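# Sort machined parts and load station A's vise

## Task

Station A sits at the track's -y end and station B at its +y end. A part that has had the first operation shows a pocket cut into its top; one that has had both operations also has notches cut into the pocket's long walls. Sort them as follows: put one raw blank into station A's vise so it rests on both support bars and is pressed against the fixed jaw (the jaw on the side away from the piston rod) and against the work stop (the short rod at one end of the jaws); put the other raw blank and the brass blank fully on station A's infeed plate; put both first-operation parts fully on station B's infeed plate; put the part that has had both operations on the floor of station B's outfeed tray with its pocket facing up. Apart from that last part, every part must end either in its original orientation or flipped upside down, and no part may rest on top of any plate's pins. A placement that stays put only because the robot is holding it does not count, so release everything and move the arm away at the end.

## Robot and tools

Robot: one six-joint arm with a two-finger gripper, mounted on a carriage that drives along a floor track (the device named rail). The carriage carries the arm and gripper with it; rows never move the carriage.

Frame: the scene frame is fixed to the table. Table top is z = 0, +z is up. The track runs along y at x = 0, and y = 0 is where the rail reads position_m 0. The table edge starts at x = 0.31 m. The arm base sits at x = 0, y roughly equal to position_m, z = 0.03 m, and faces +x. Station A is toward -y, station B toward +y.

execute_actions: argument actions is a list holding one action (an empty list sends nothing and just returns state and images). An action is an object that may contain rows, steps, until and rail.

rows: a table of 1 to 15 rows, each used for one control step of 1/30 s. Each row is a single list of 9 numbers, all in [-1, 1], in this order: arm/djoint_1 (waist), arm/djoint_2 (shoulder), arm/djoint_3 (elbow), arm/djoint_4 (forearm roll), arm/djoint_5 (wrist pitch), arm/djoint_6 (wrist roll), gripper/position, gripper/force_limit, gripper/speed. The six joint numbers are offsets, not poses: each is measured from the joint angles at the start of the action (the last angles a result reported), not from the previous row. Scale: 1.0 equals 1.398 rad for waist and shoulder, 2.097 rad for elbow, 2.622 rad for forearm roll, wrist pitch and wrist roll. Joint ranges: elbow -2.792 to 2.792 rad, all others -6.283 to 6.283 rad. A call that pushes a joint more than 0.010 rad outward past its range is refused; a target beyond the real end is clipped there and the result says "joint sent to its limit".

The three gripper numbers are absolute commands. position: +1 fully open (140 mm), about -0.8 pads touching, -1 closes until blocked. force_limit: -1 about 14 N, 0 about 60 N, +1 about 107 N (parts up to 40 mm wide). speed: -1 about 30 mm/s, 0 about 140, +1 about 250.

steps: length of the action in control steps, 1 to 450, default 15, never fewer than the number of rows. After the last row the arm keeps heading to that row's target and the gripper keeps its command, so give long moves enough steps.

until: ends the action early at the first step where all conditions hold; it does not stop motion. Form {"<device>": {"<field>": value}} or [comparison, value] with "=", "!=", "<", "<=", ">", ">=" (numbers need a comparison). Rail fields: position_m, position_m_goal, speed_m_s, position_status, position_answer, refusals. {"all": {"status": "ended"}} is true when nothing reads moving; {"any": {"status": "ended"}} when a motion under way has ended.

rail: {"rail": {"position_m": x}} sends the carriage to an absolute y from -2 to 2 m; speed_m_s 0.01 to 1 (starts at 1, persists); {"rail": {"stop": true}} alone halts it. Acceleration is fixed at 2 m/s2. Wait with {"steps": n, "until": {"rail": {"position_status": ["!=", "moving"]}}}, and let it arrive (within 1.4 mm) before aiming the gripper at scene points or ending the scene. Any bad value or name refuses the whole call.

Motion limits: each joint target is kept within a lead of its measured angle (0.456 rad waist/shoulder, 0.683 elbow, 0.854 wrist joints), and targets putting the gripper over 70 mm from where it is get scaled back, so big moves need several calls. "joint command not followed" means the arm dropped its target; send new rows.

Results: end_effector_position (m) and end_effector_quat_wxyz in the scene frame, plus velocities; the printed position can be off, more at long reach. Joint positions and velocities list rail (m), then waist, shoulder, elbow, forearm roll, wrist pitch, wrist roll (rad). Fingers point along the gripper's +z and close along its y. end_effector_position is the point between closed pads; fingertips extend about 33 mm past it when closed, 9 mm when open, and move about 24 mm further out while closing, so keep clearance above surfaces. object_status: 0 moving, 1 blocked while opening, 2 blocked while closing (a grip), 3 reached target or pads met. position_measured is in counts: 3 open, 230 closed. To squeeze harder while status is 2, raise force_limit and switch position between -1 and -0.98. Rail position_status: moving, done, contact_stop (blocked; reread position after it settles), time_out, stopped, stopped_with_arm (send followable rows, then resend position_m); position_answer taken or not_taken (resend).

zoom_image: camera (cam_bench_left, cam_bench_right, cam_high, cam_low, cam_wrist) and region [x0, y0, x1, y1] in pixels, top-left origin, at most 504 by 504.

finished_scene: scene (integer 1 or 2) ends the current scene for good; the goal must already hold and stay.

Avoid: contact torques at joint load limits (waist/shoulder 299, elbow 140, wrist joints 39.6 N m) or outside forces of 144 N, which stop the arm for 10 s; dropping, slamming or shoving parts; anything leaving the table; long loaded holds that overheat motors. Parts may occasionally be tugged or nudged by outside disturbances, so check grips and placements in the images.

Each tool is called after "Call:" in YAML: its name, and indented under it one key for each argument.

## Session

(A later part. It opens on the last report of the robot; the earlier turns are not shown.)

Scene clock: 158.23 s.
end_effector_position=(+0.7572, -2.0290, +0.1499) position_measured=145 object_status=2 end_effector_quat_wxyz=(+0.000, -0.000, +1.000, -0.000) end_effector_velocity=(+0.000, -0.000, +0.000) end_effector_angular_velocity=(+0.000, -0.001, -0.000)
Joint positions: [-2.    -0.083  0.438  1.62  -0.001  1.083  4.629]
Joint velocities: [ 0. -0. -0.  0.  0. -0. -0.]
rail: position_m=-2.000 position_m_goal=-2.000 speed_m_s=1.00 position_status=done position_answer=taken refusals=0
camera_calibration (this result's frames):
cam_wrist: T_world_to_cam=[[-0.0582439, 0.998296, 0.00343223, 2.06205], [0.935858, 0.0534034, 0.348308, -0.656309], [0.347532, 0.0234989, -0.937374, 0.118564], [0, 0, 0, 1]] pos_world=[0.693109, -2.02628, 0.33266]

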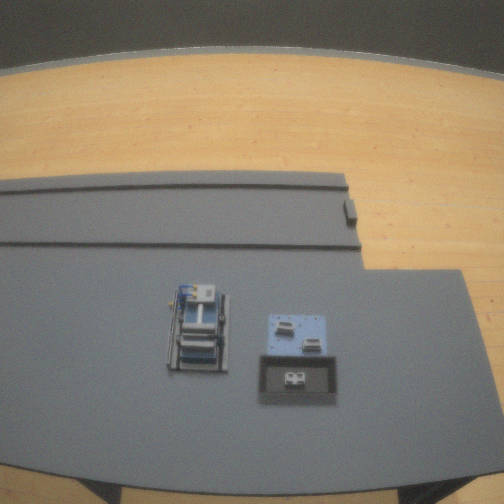

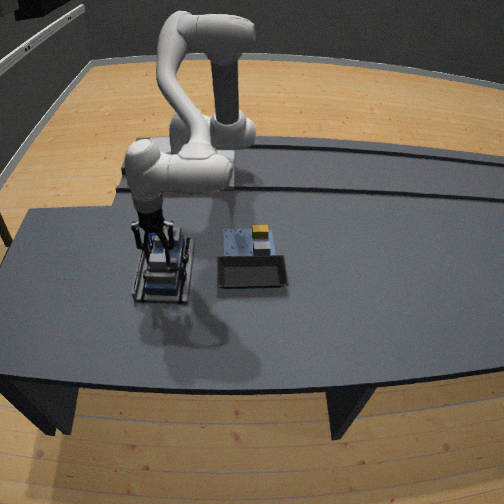

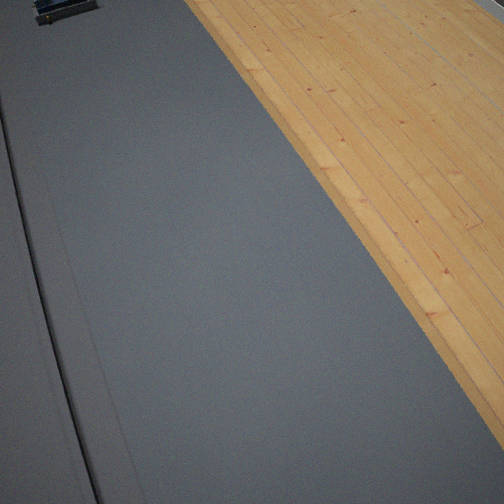

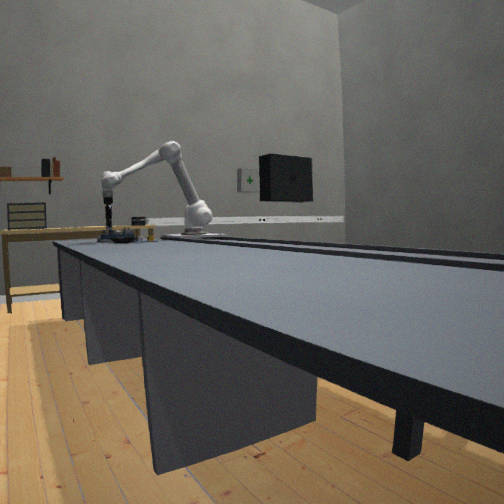

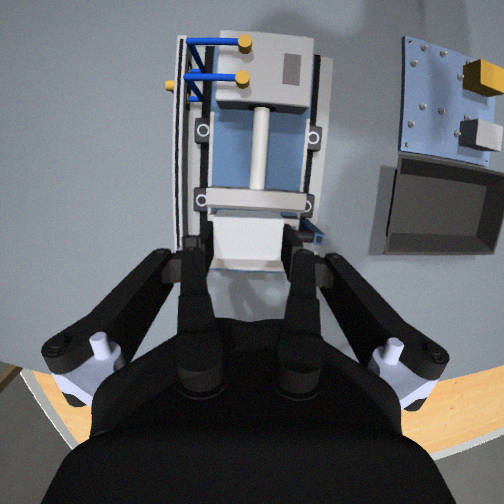

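Call:
execute_actions:
  actions:
    - {"rows":[[0,0.001,-0.001,0,0.0003,0.0045,-1,0.5,-0.5],[0,0.001,-0.001,0,0.0003,0.0045,-1,0.5,-0.5],[0,0.002,-0.0003,0,-0.0008,0.0045,-1,0.5,-0.5],[0,0.003,0.0004,0,-0.0019,0.0045,-1,0.5,-0.5],[0,0.004,0.0011,0,-0.003,0.0045,-1,0.5,-0.5],[0,0.005,0.0018,0,-0.0041,0.0045,-1,0.5,-0.5],[0,0.006,0.0025,0,-0.0052,0.0045,-1,0.5,-0.5],[0,0.007,0.0032,0,-0.0063,0.0045,-1,0.5,-0.5],[0,0.008,0.0039,0,-0.0074,0.0045,-1,0.5,-0.5],[0,0.009,0.0046,0,-0.0085,0.0045,-1,0.5,-0.5],[0,0.0099,0.0053,0,-0.0095,0.0045,-1,0.5,-0.5]],"steps":18}

Call:
zoom_image:
  camera: "cam_wrist"
  region: [170, 165, 330, 285]

Call:
zoom_image:
  camera: "cam_bench_right"
  region: [130, 240, 200, 300]

Scene clock: 167.40 s.
end_effector_position=(+0.7583, -2.0291, +0.1340) position_measured=145 object_status=2 end_effector_quat_wxyz=(+0.000, +0.006, +1.000, -0.000) end_effector_velocity=(-0.000, +0.000, -0.000) end_effector_angular_velocity=(+0.000, +0.000, +0.000)
Joint positions: [-2.    -0.084  0.452  1.631 -0.001  1.058  4.641]
Joint velocities: [ 0.  0. -0.  0.  0. -0. -0.]
rail: position_m=-2.000 position_m_goal=-2.000 speed_m_s=1.00 position_status=done position_answer=taken refusals=0
camera_calibration (this result's frames):
cam_wrist: T_world_to_cam=[[-0.0464396, 0.998915, 0.00347632, 2.05456], [0.936423, 0.0423222, 0.34831, -0.674665], [0.347785, 0.0194307, -0.937373, 0.0948438], [0, 0, 0, 1]] pos_world=[0.6942, -2.02562, 0.316754]

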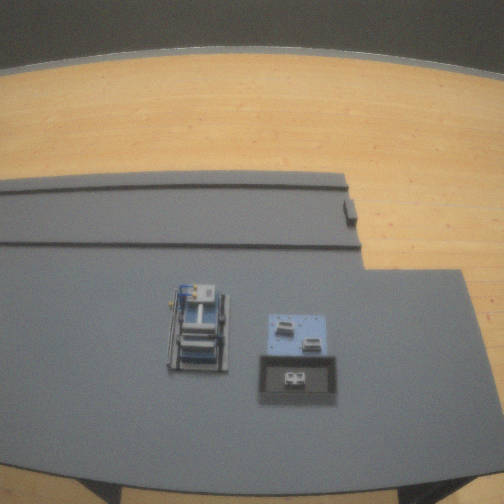

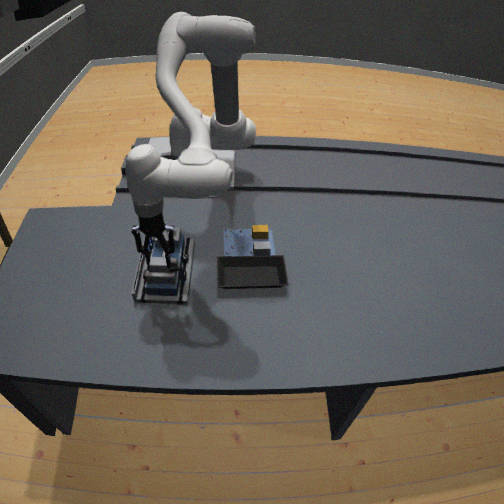

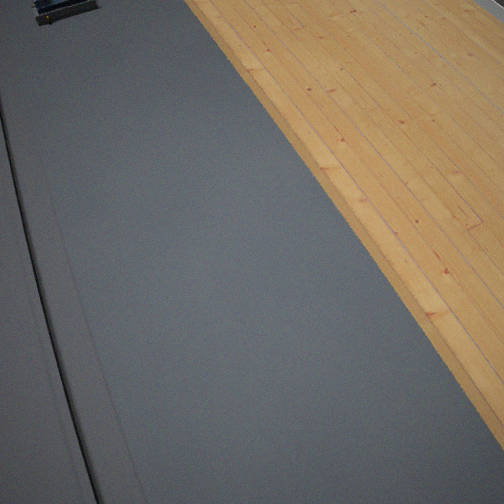

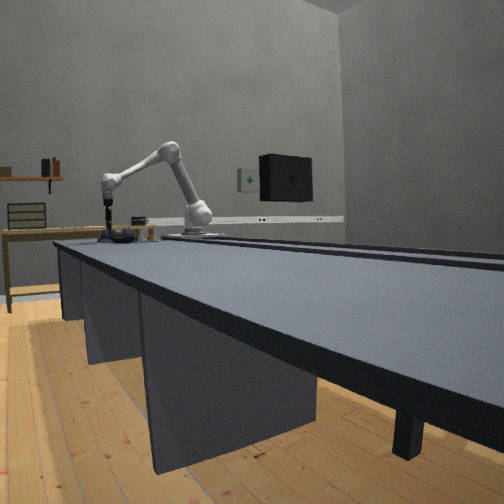

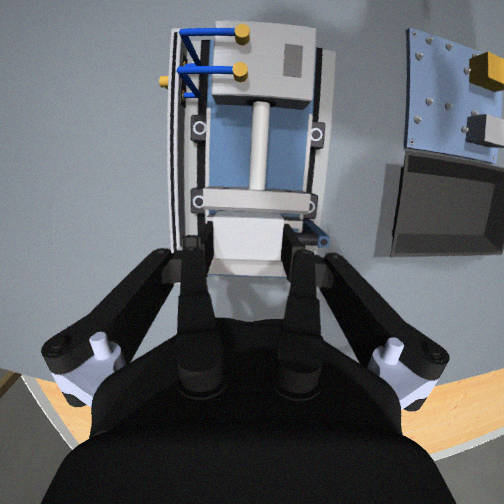

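Region (170, 165, 330, 285) of cam_wrist's 504x504 image, scaled by 3.150, with more detail than that image has; it fills the top 378 rows of this view, and the rest is white.

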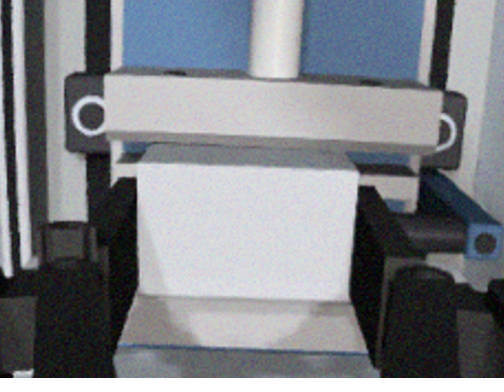

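Region (130, 240, 200, 300) of cam_bench_right's 504x504 image, scaled by 7.200, with more detail than that image has; it fills the top 432 rows of this view, and the rest is white.

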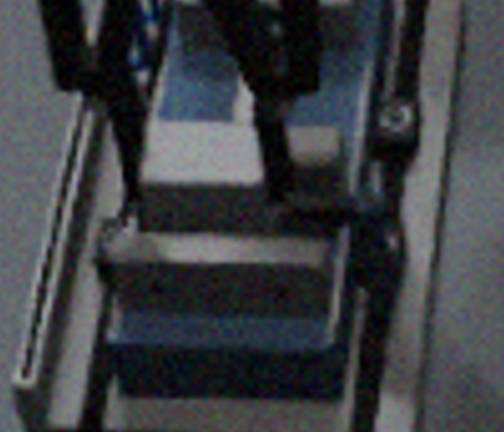

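Call:
execute_actions:
  actions:
    - {"rows":[[0.001,0.0006,0.0004,0,-0.0006,0.0005,-0.98,-0.5,-0.5],[0.002,0.0012,0.0008,0,-0.0012,0.001,-0.98,-0.5,-0.5],[0.003,0.0018,0.0012,0,-0.0018,0.0015,-0.98,-0.5,-0.5],[0.0038,0.0024,0.0016,0,-0.0024,0.002,-0.98,-0.5,-0.5],[0.0043,0.0029,0.0019,0,-0.003,0.0023,-0.98,-0.5,-0.5],[0.0043,0.0029,0.0019,0,-0.003,0.0023,-0.98,-0.5,-0.5],[0.0043,0.0037,0.0011,0,-0.0028,0.0023,-0.98,-0.5,-0.5],[0.0043,0.0045,0.0002,0,-0.0025,0.0023,-0.98,-0.5,-0.5],[0.0043,0.0053,-0.0006,0,-0.0023,0.0023,-0.98,-0.5,-0.5],[0.0043,0.0061,-0.0015,0,-0.002,0.0023,-0.98,-0.5,-0.5],[0.0043,0.0069,-0.0023,0,-0.0018,0.0023,-0.98,-0.5,-0.5]],"steps":18}

Call:
execute_actions:
  actions:
    - {"rows":[[0,0,0,0,0,0,0.2,-0.5,-0.5]],"steps":12}

Call:
zoom_image:
  camera: "cam_wrist"
  region: [170, 165, 330, 285]

Call:
zoom_image:
  camera: "cam_bench_right"
  region: [130, 240, 200, 300]

Scene clock: 174.57 s.
end_effector_position=(+0.7624, -2.0248, +0.1291) position_measured=145 object_status=2 end_effector_quat_wxyz=(+0.000, +0.006, +1.000, -0.000) end_effector_velocity=(+0.000, +0.000, -0.000) end_effector_angular_velocity=(+0.000, +0.000, -0.000)
Joint positions: [-2.    -0.077  0.461  1.626 -0.001  1.054  4.647]
Joint velocities: [ 0. -0.  0. -0.  0.  0. -0.]
rail: position_m=-2.000 position_m_goal=-2.000 speed_m_s=1.00 position_status=done position_answer=taken refusals=0
camera_calibration (this result's frames):
cam_wrist: T_world_to_cam=[[-0.0464422, 0.998915, 0.00345703, 2.05054], [0.936435, 0.042332, 0.348278, -0.677005], [0.347754, 0.0194121, -0.937385, 0.0887193], [0, 0, 0, 1]] pos_world=[0.698351, -2.02138, 0.311861]

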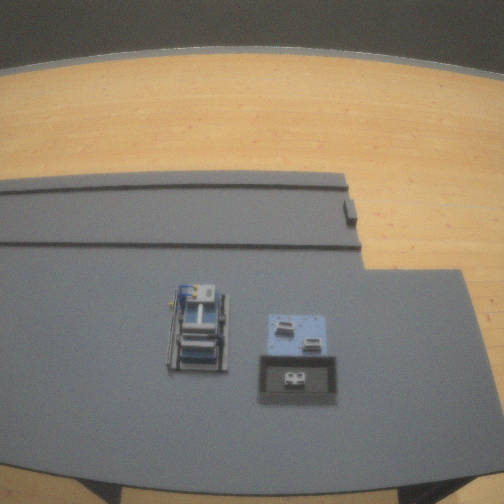

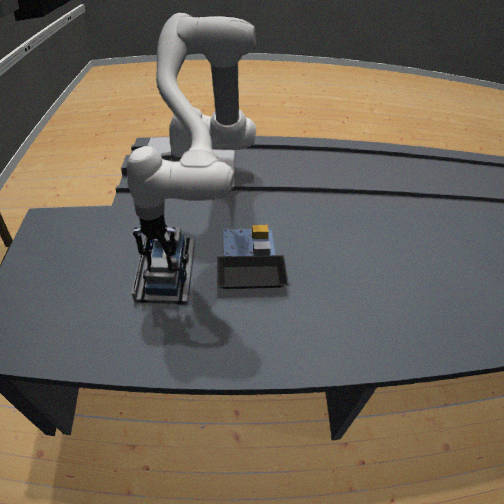

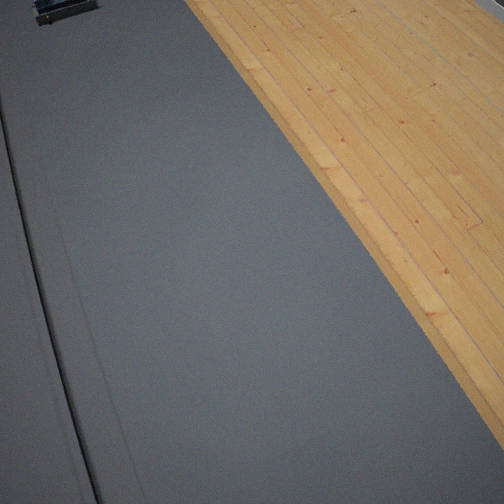

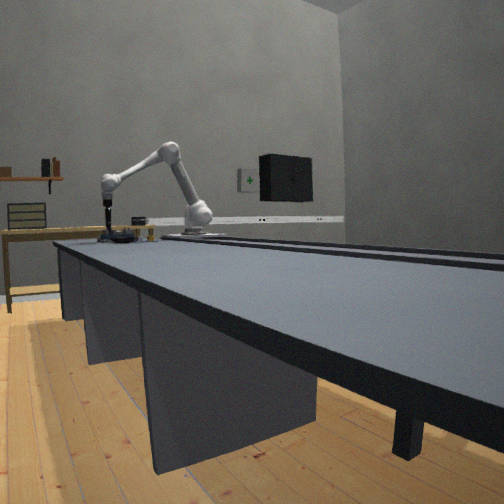

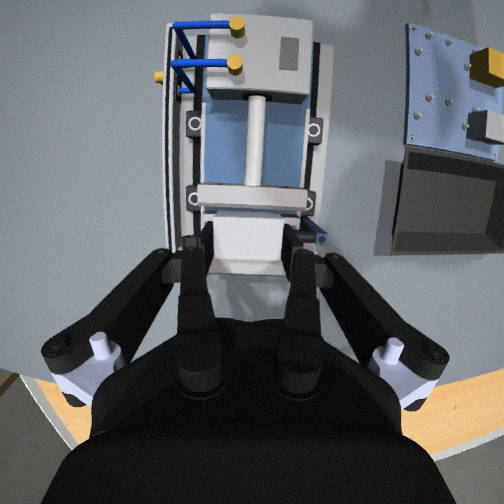

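Scene clock: 174.97 s.
end_effector_position=(+0.7624, -2.0248, +0.1289) position_measured=104 object_status=0 end_effector_quat_wxyz=(+0.000, +0.006, +1.000, -0.000) end_effector_velocity=(+0.000, -0.000, +0.001) end_effector_angular_velocity=(-0.000, -0.001, +0.000)
Joint positions: [-2.    -0.077  0.461  1.626 -0.001  1.054  4.647]
Joint velocities: [ 0.     0.    -0.001 -0.    -0.     0.    -0.   ]
rail: position_m=-2.000 position_m_goal=-2.000 speed_m_s=1.00 position_status=done position_answer=taken refusals=0
camera_calibration (this result's frames):
cam_wrist: T_world_to_cam=[[-0.0464182, 0.998916, 0.00351763, 2.0505], [0.936467, 0.0422902, 0.348196, -0.677078], [0.347669, 0.0194568, -0.937415, 0.0887452], [0, 0, 0, 1]] pos_world=[0.698388, -2.02137, 0.311734]

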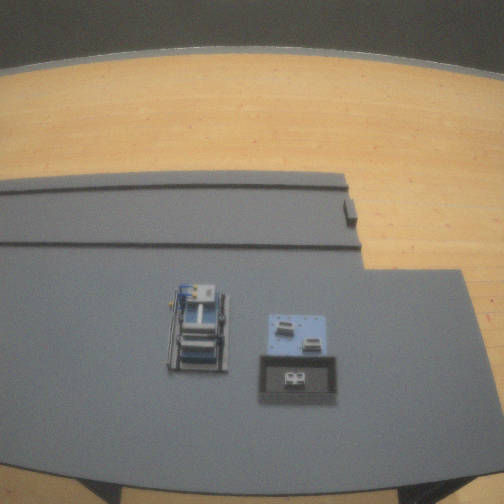

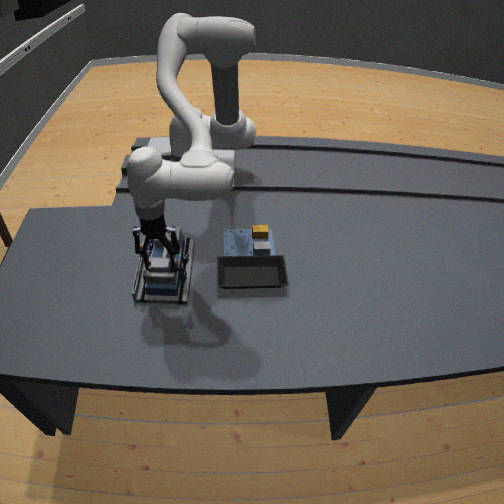

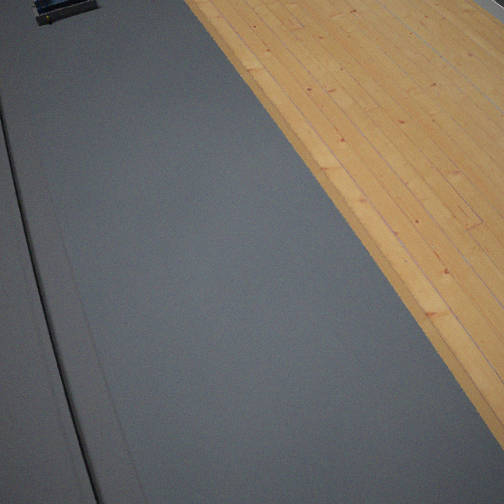

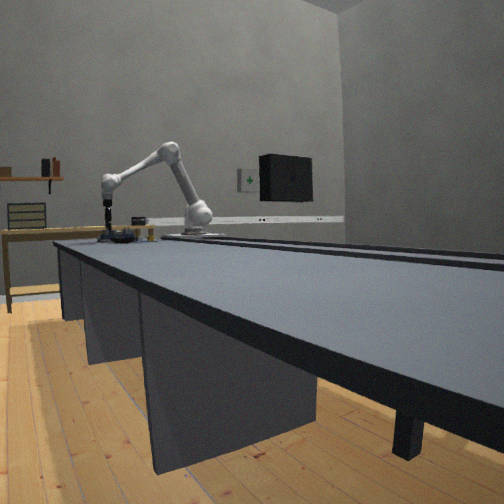

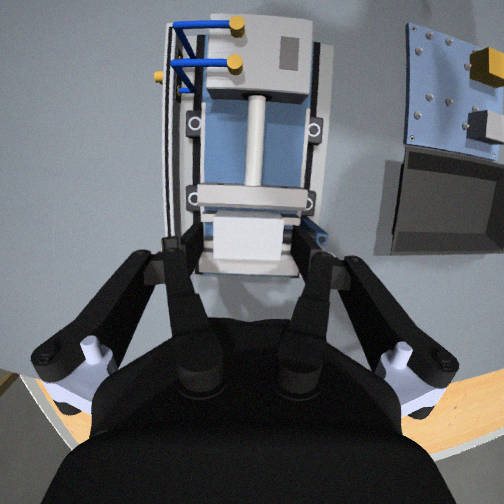

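Region (170, 165, 330, 285) of cam_wrist's 504x504 image, scaled by 3.150, with more detail than that image has; it fills the top 378 rows of this view, and the rest is white.

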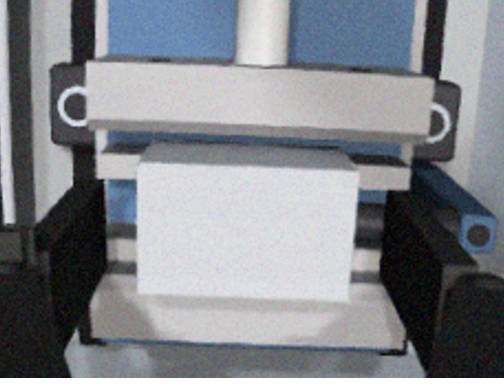

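Region (130, 240, 200, 300) of cam_bench_right's 504x504 image, scaled by 7.200, with more detail than that image has; it fills the top 432 rows of this view, and the rest is white.

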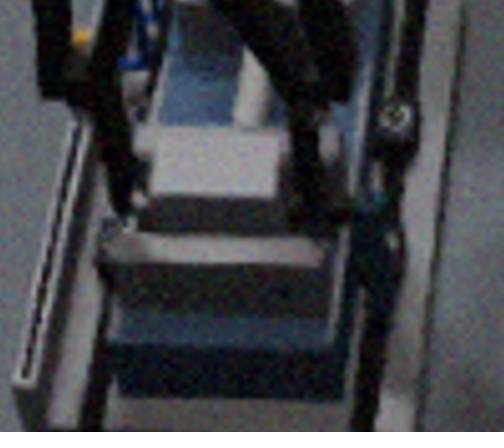

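Call:
execute_actions:
  actions:
    - {"rows":[[0,0,0,0,0,0,-1,-0.7,-0.3],[0,0,0,0,0,0,-1,-0.7,-0.3],[0,0,0,0,0,0,-1,-0.7,-0.3],[0,0,0,0,0,0,-1,-0.7,-0.3],[0,0,0,0,0,0,-1,-0.7,-0.3],[0,0,0,0,0,0,-1,-0.7,-0.3],[0,0,0,0,0,0,-1,-0.7,-0.3],[0,0,0,0,0,0,-1,-0.7,-0.3],[0,0,0,0,0,0,-1,-0.7,-0.3],[0,0.0008,-0.0008,0,0.0002,0,-1,-0.7,-0.3],[0,0.0016,-0.0017,0,0.0005,0,-1,-0.7,-0.3],[0,0.0024,-0.0025,0,0.0007,0,-1,-0.7,-0.3],[0,0.0032,-0.0034,0,0.001,0,-1,-0.7,-0.3],[0,0.004,-0.0042,0,0.0012,0,-1,-0.7,-0.3]],"steps":20}

Call:
zoom_image:
  camera: "cam_wrist"
  region: [170, 165, 330, 285]

Call:
execute_actions:
  actions:
    - {"rows":[[0,0,0,0,0,0,0.15,-0.7,-0.3],[0,0,0,0,0,0,0.15,-0.7,-0.3],[0,0,0,0,0,0,0.15,-0.7,-0.3],[0,0,0,0,0,0,0.15,-0.7,-0.3],[0,0,0,0,0,0,0.15,-0.7,-0.3],[0.004,0,0,0,0,0.002,0.15,-0.7,-0.3],[0.004,0,0,0,0,0.002,0.15,-0.7,-0.3],[0.004,0,0,0,0,0.002,0.15,-0.7,-0.3],[0.004,0,0,0,0,0.002,0.15,-0.7,-0.3],[0.004,0,0,0,0,0.002,0.15,-0.7,-0.3],[0.004,0,0,0,0,0.002,-1,-0.8,-0.8]],"steps":28}

Call:
zoom_image:
  camera: "cam_wrist"
  region: [170, 165, 330, 285]

Scene clock: 182.23 s.
end_effector_position=(+0.7662, -2.0251, +0.1290) position_measured=141 object_status=2 end_effector_quat_wxyz=(-0.000, +0.006, +1.000, -0.000) end_effector_velocity=(+0.001, -0.000, -0.000) end_effector_angular_velocity=(-0.000, -0.002, -0.000)
Joint positions: [-2.    -0.077  0.467  1.618 -0.001  1.057  4.647]
Joint velocities: [ 0.     0.     0.001 -0.001  0.    -0.002 -0.   ]
rail: position_m=-2.000 position_m_goal=-2.000 speed_m_s=1.00 position_status=done position_answer=taken refusals=0
camera_calibration (this result's frames):
cam_wrist: T_world_to_cam=[[-0.0464189, 0.998916, 0.0035699, 2.05096], [0.936642, 0.0422824, 0.347726, -0.680696], [0.347198, 0.0194848, -0.937589, 0.0879435], [0, 0, 0, 1]] pos_world=[0.702238, -2.02167, 0.311829]

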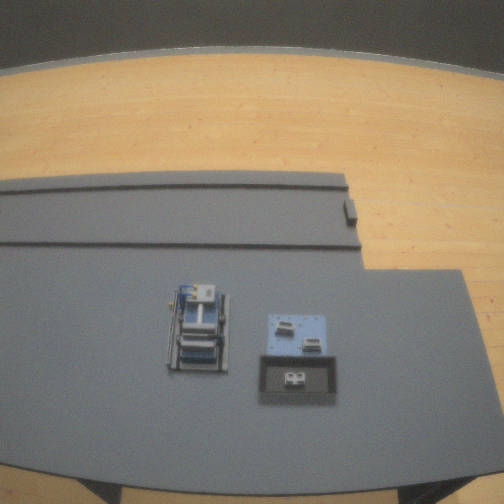

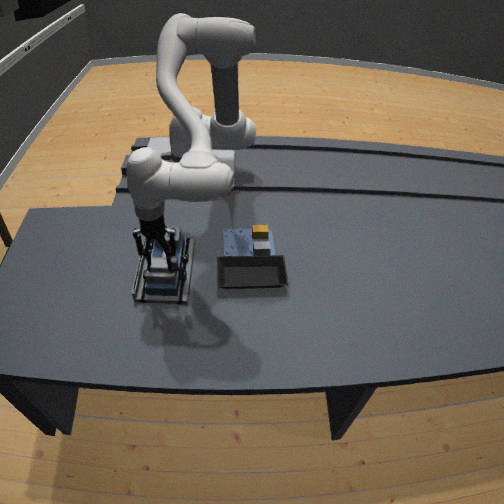

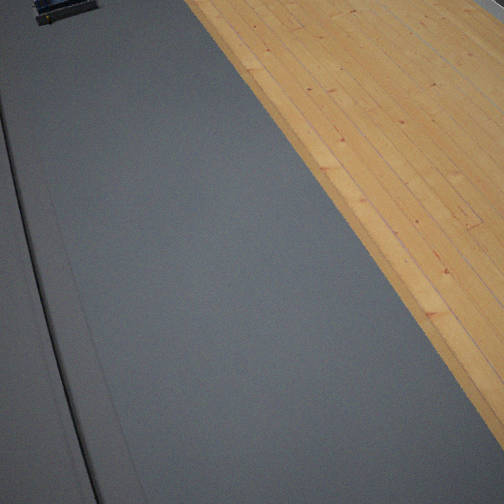

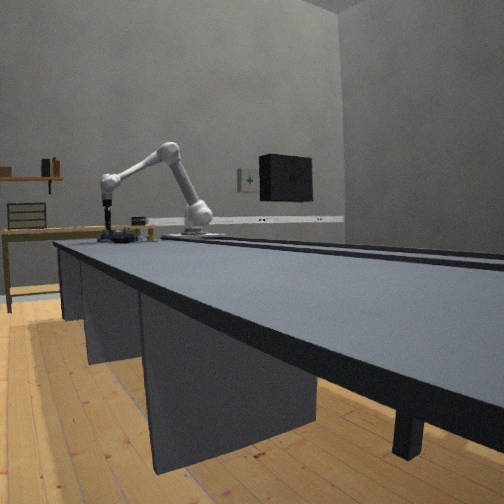

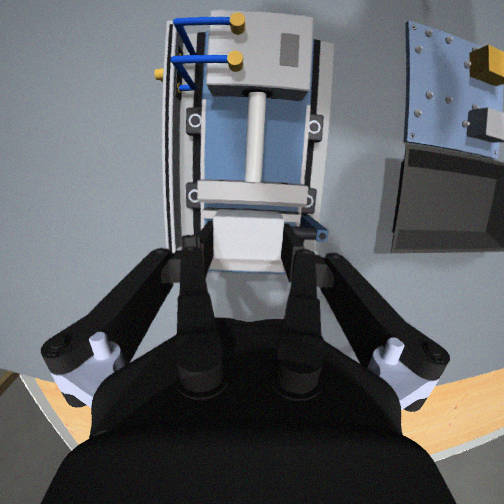

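Region (170, 165, 330, 285) of cam_wrist's 504x504 image, scaled by 3.150, with more detail than that image has; it fills the top 378 rows of this view, and the rest is white.

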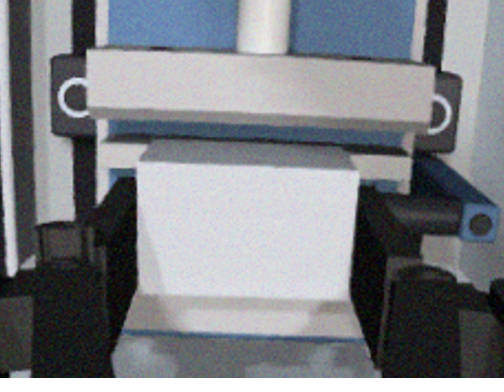

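Scene clock: 183.17 s.
end_effector_position=(+0.7663, -2.0209, +0.1291) position_measured=140 object_status=2 end_effector_quat_wxyz=(-0.000, +0.005, +1.000, -0.000) end_effector_velocity=(+0.000, +0.000, -0.000) end_effector_angular_velocity=(+0.001, -0.000, -0.001)
Joint positions: [-2.    -0.072  0.467  1.618 -0.001  1.057  4.652]
Joint velocities: [ 0.    -0.     0.     0.     0.001 -0.    -0.   ]
rail: position_m=-2.000 position_m_goal=-2.000 speed_m_s=1.00 position_status=done position_answer=taken refusals=0
camera_calibration (this result's frames):
cam_wrist: T_world_to_cam=[[-0.0467933, 0.998899, 0.00347059, 2.04703], [0.936577, 0.0426652, 0.347856, -0.680235], [0.347325, 0.0195278, -0.937542, 0.0879039], [0, 0, 0, 1]] pos_world=[0.702348, -2.01747, 0.311933]

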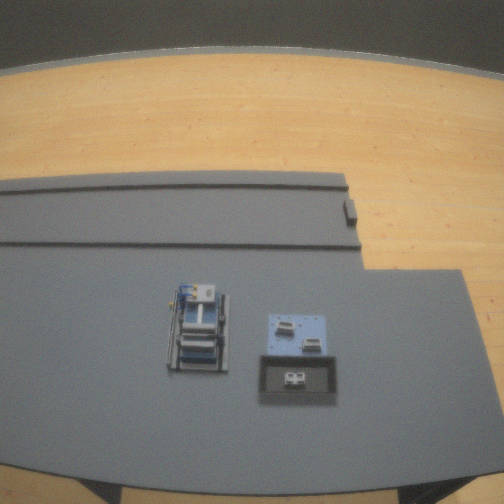

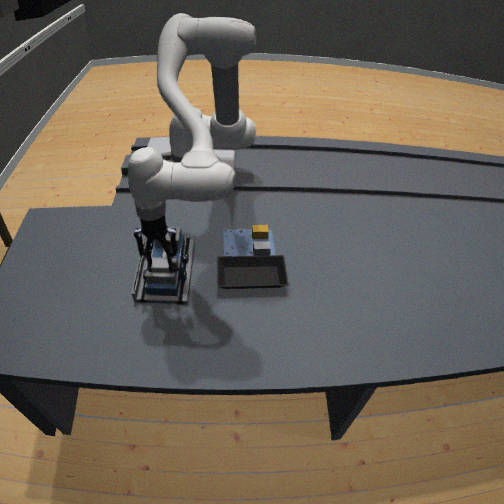

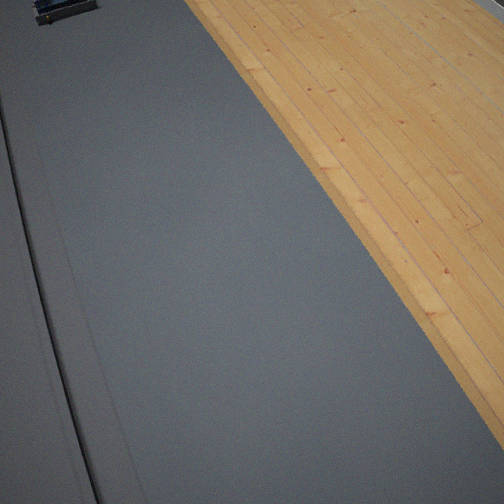

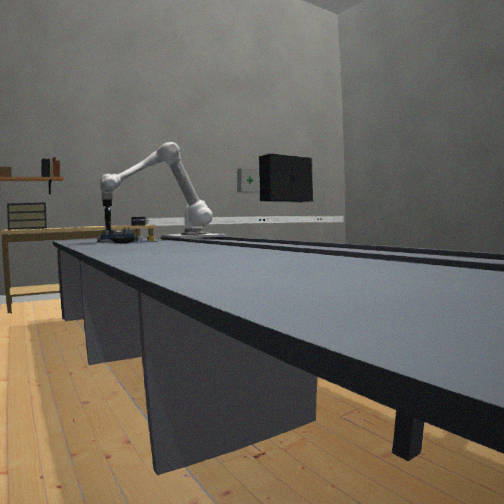

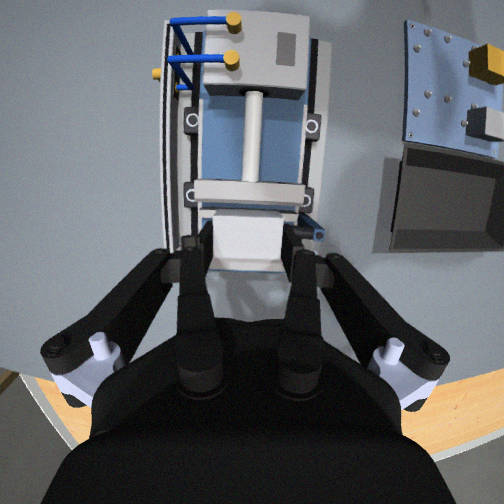

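Region (170, 165, 330, 285) of cam_wrist's 504x504 image, scaled by 3.150, with more detail than that image has; it fills the top 378 rows of this view, and the rest is white.

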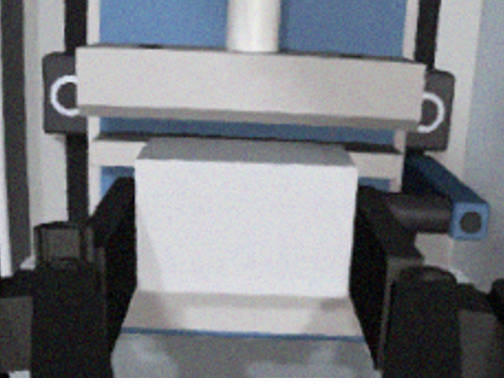

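Call:
execute_actions:
  actions:
    - {"rows":[[0,0.001,-0.001,0,0.0003,0,-1,-0.8,-0.8],[0,0.002,-0.0021,0,0.0006,0,-1,-0.8,-0.8],[0,0.002,-0.0021,0,0.0006,0,-1,-0.8,-0.8],[0,0.002,-0.0021,0,0.0006,0,-1,-0.8,-0.8],[0,0.002,-0.0021,0,0.0006,0,-1,-0.8,-0.8],[0,0.002,-0.0021,0,0.0006,0,0.15,-0.8,-0.3],[0,0.002,-0.0021,0,0.0006,0,0.15,-0.8,-0.3],[0,0.002,-0.0021,0,0.0006,0,0.15,-0.8,-0.3],[0,0.002,-0.0021,0,0.0006,0,0.15,-0.8,-0.3],[0.004,0.002,-0.0021,0,0.0006,0.002,0.15,-0.8,-0.3],[0.004,0.002,-0.0021,0,0.0006,0.002,0.15,-0.8,-0.3],[0.004,0.002,-0.0021,0,0.0006,0.002,0.15,-0.8,-0.3],[0.004,0.002,-0.0021,0,0.0006,0.002,0.15,-0.8,-0.3],[0.004,0.002,-0.0021,0,0.0006,0.002,-1,-0.8,-0.8]],"steps":30}

Call:
zoom_image:
  camera: "cam_wrist"
  region: [170, 165, 330, 285]

Scene clock: 188.70 s.
end_effector_position=(+0.7685, -2.0168, +0.1292) position_measured=127 object_status=2 end_effector_quat_wxyz=(+0.000, +0.005, +1.000, -0.000) end_effector_velocity=(-0.000, +0.000, -0.000) end_effector_angular_velocity=(+0.000, +0.000, -0.000)
Joint positions: [-2.    -0.066  0.469  1.613 -0.001  1.059  4.657]
Joint velocities: [ 0.  0. -0. -0.  0.  0. -0.]
rail: position_m=-2.000 position_m_goal=-2.000 speed_m_s=1.00 position_status=done position_answer=taken refusals=0
camera_calibration (this result's frames):
cam_wrist: T_world_to_cam=[[-0.0470985, 0.998884, 0.00342904, 2.04324], [0.936485, 0.0429615, 0.348066, -0.681821], [0.34753, 0.0196046, -0.937464, 0.087173], [0, 0, 0, 1]] pos_world=[0.704454, -2.01338, 0.312034]

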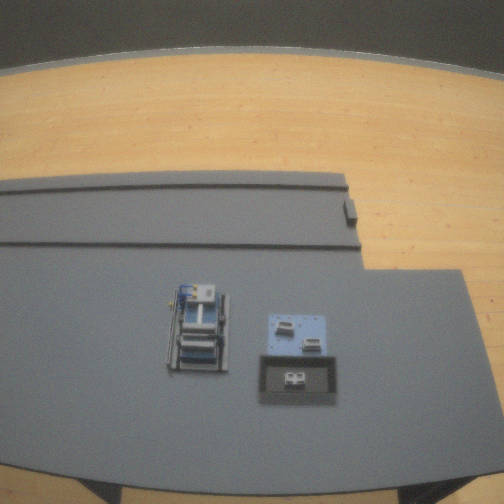

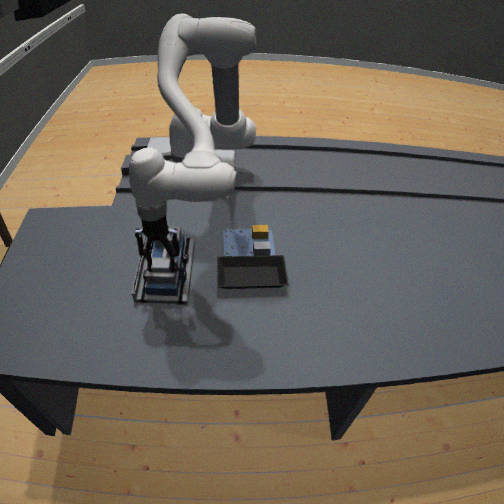

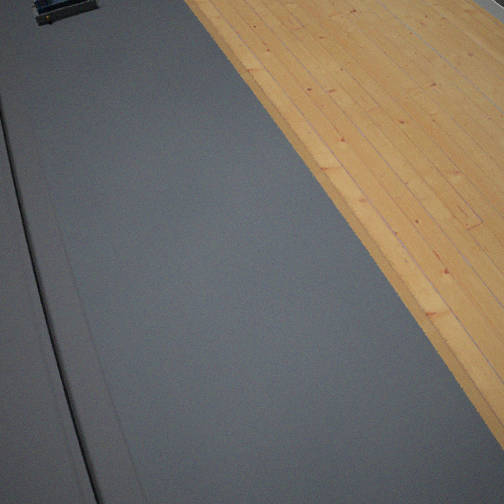

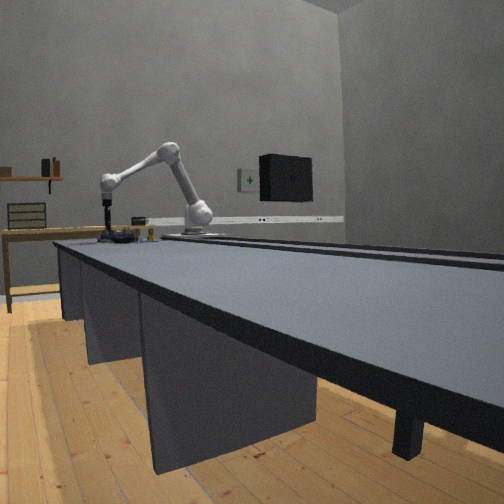

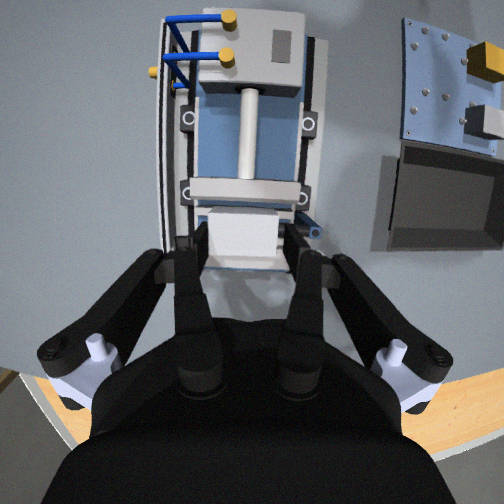

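Region (170, 165, 330, 285) of cam_wrist's 504x504 image, scaled by 3.150, with more detail than that image has; it fills the top 378 rows of this view, and the rest is white.

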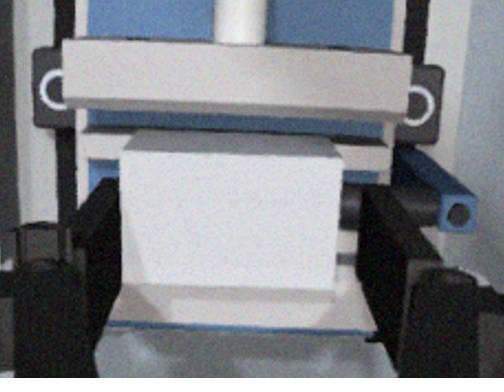

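Seated on both. Release and retreat.

Call:
execute_actions:
  actions:
    - {"rows":[[0,0,0,0,0,0,0.4,0,0],[0,0,0,0,0,0,0.4,0,0],[0,0,0,0,0,0,0.4,0,0],[0,0,0,0,0,0,0.4,0,0],[0,0,0,0,0,0,0.4,0,0],[0,-0.016,-0.0126,0,0.0185,0,0.4,0,0],[0,-0.0316,-0.0253,0,0.037,0,0.4,0,0],[0,-0.045,-0.037,0,0.054,0,0.4,0,0]],"steps":18}

Call:
zoom_image:
  camera: "cam_bench_left"
  region: [250, 305, 350, 405]

Scene clock: 192.43 s.
end_effector_position=(+0.7662, -2.0166, +0.2165) position_measured=78 object_status=3 end_effector_quat_wxyz=(-0.001, +0.005, +1.000, -0.000) end_effector_velocity=(-0.000, -0.000, -0.000) end_effector_angular_velocity=(-0.001, +0.001, -0.000)
Joint positions: [-2.    -0.066  0.406  1.536 -0.001  1.201  4.657]
Joint velocities: [ 0.    -0.     0.    -0.    -0.001  0.001 -0.   ]
rail: position_m=-2.000 position_m_goal=-2.000 speed_m_s=1.00 position_status=done position_answer=taken refusals=0
camera_calibration (this result's frames):
cam_wrist: T_world_to_cam=[[-0.0469946, 0.998889, 0.00353963, 2.04255], [0.936952, 0.0428517, 0.346822, -0.710397], [0.346285, 0.0196152, -0.937924, 0.17089], [0, 0, 0, 1]] pos_world=[0.702419, -2.01319, 0.399433]

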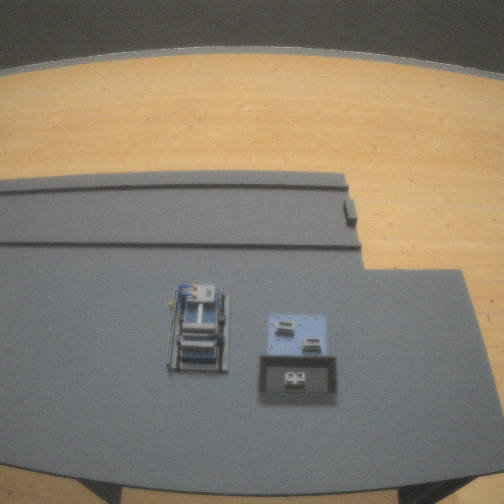

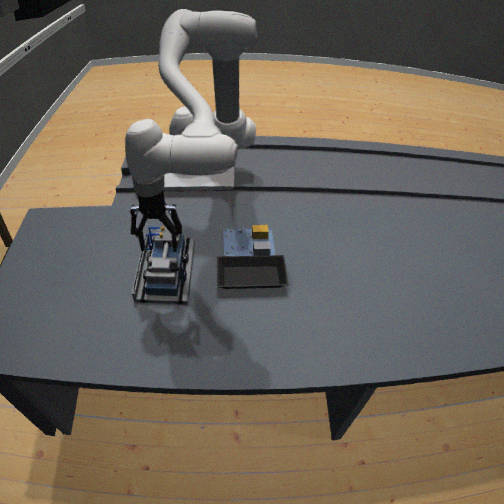

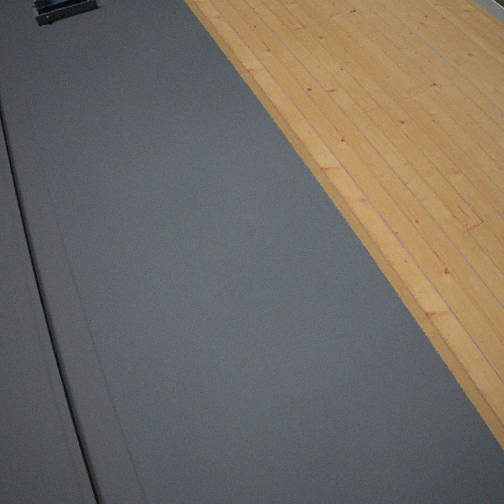

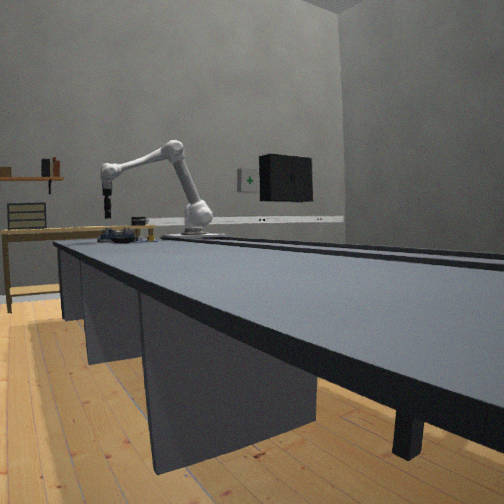

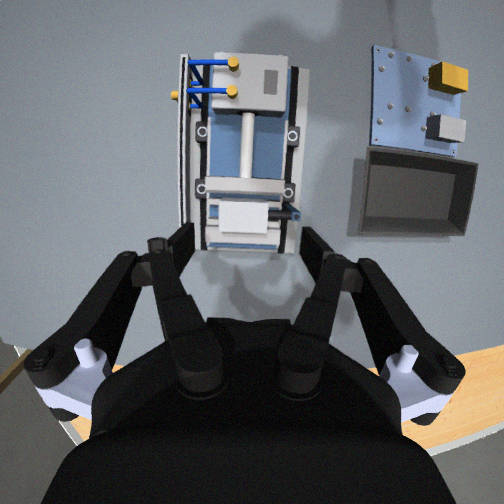

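Region (250, 305, 350, 405) of cam_bench_left's 504x504 image, scaled by 5.040, with more detail than that image has.

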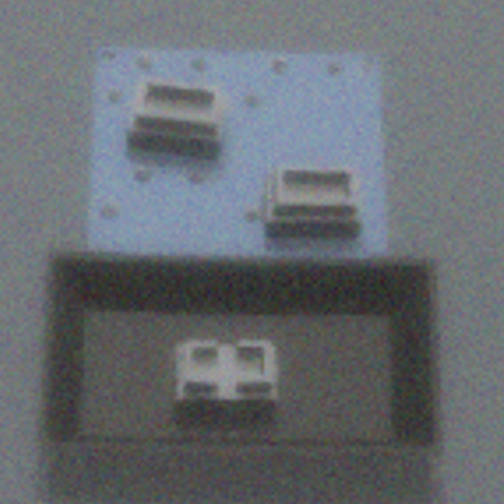

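Call:
finished_scene:
  scene: 1

The scene is finished: the task was done.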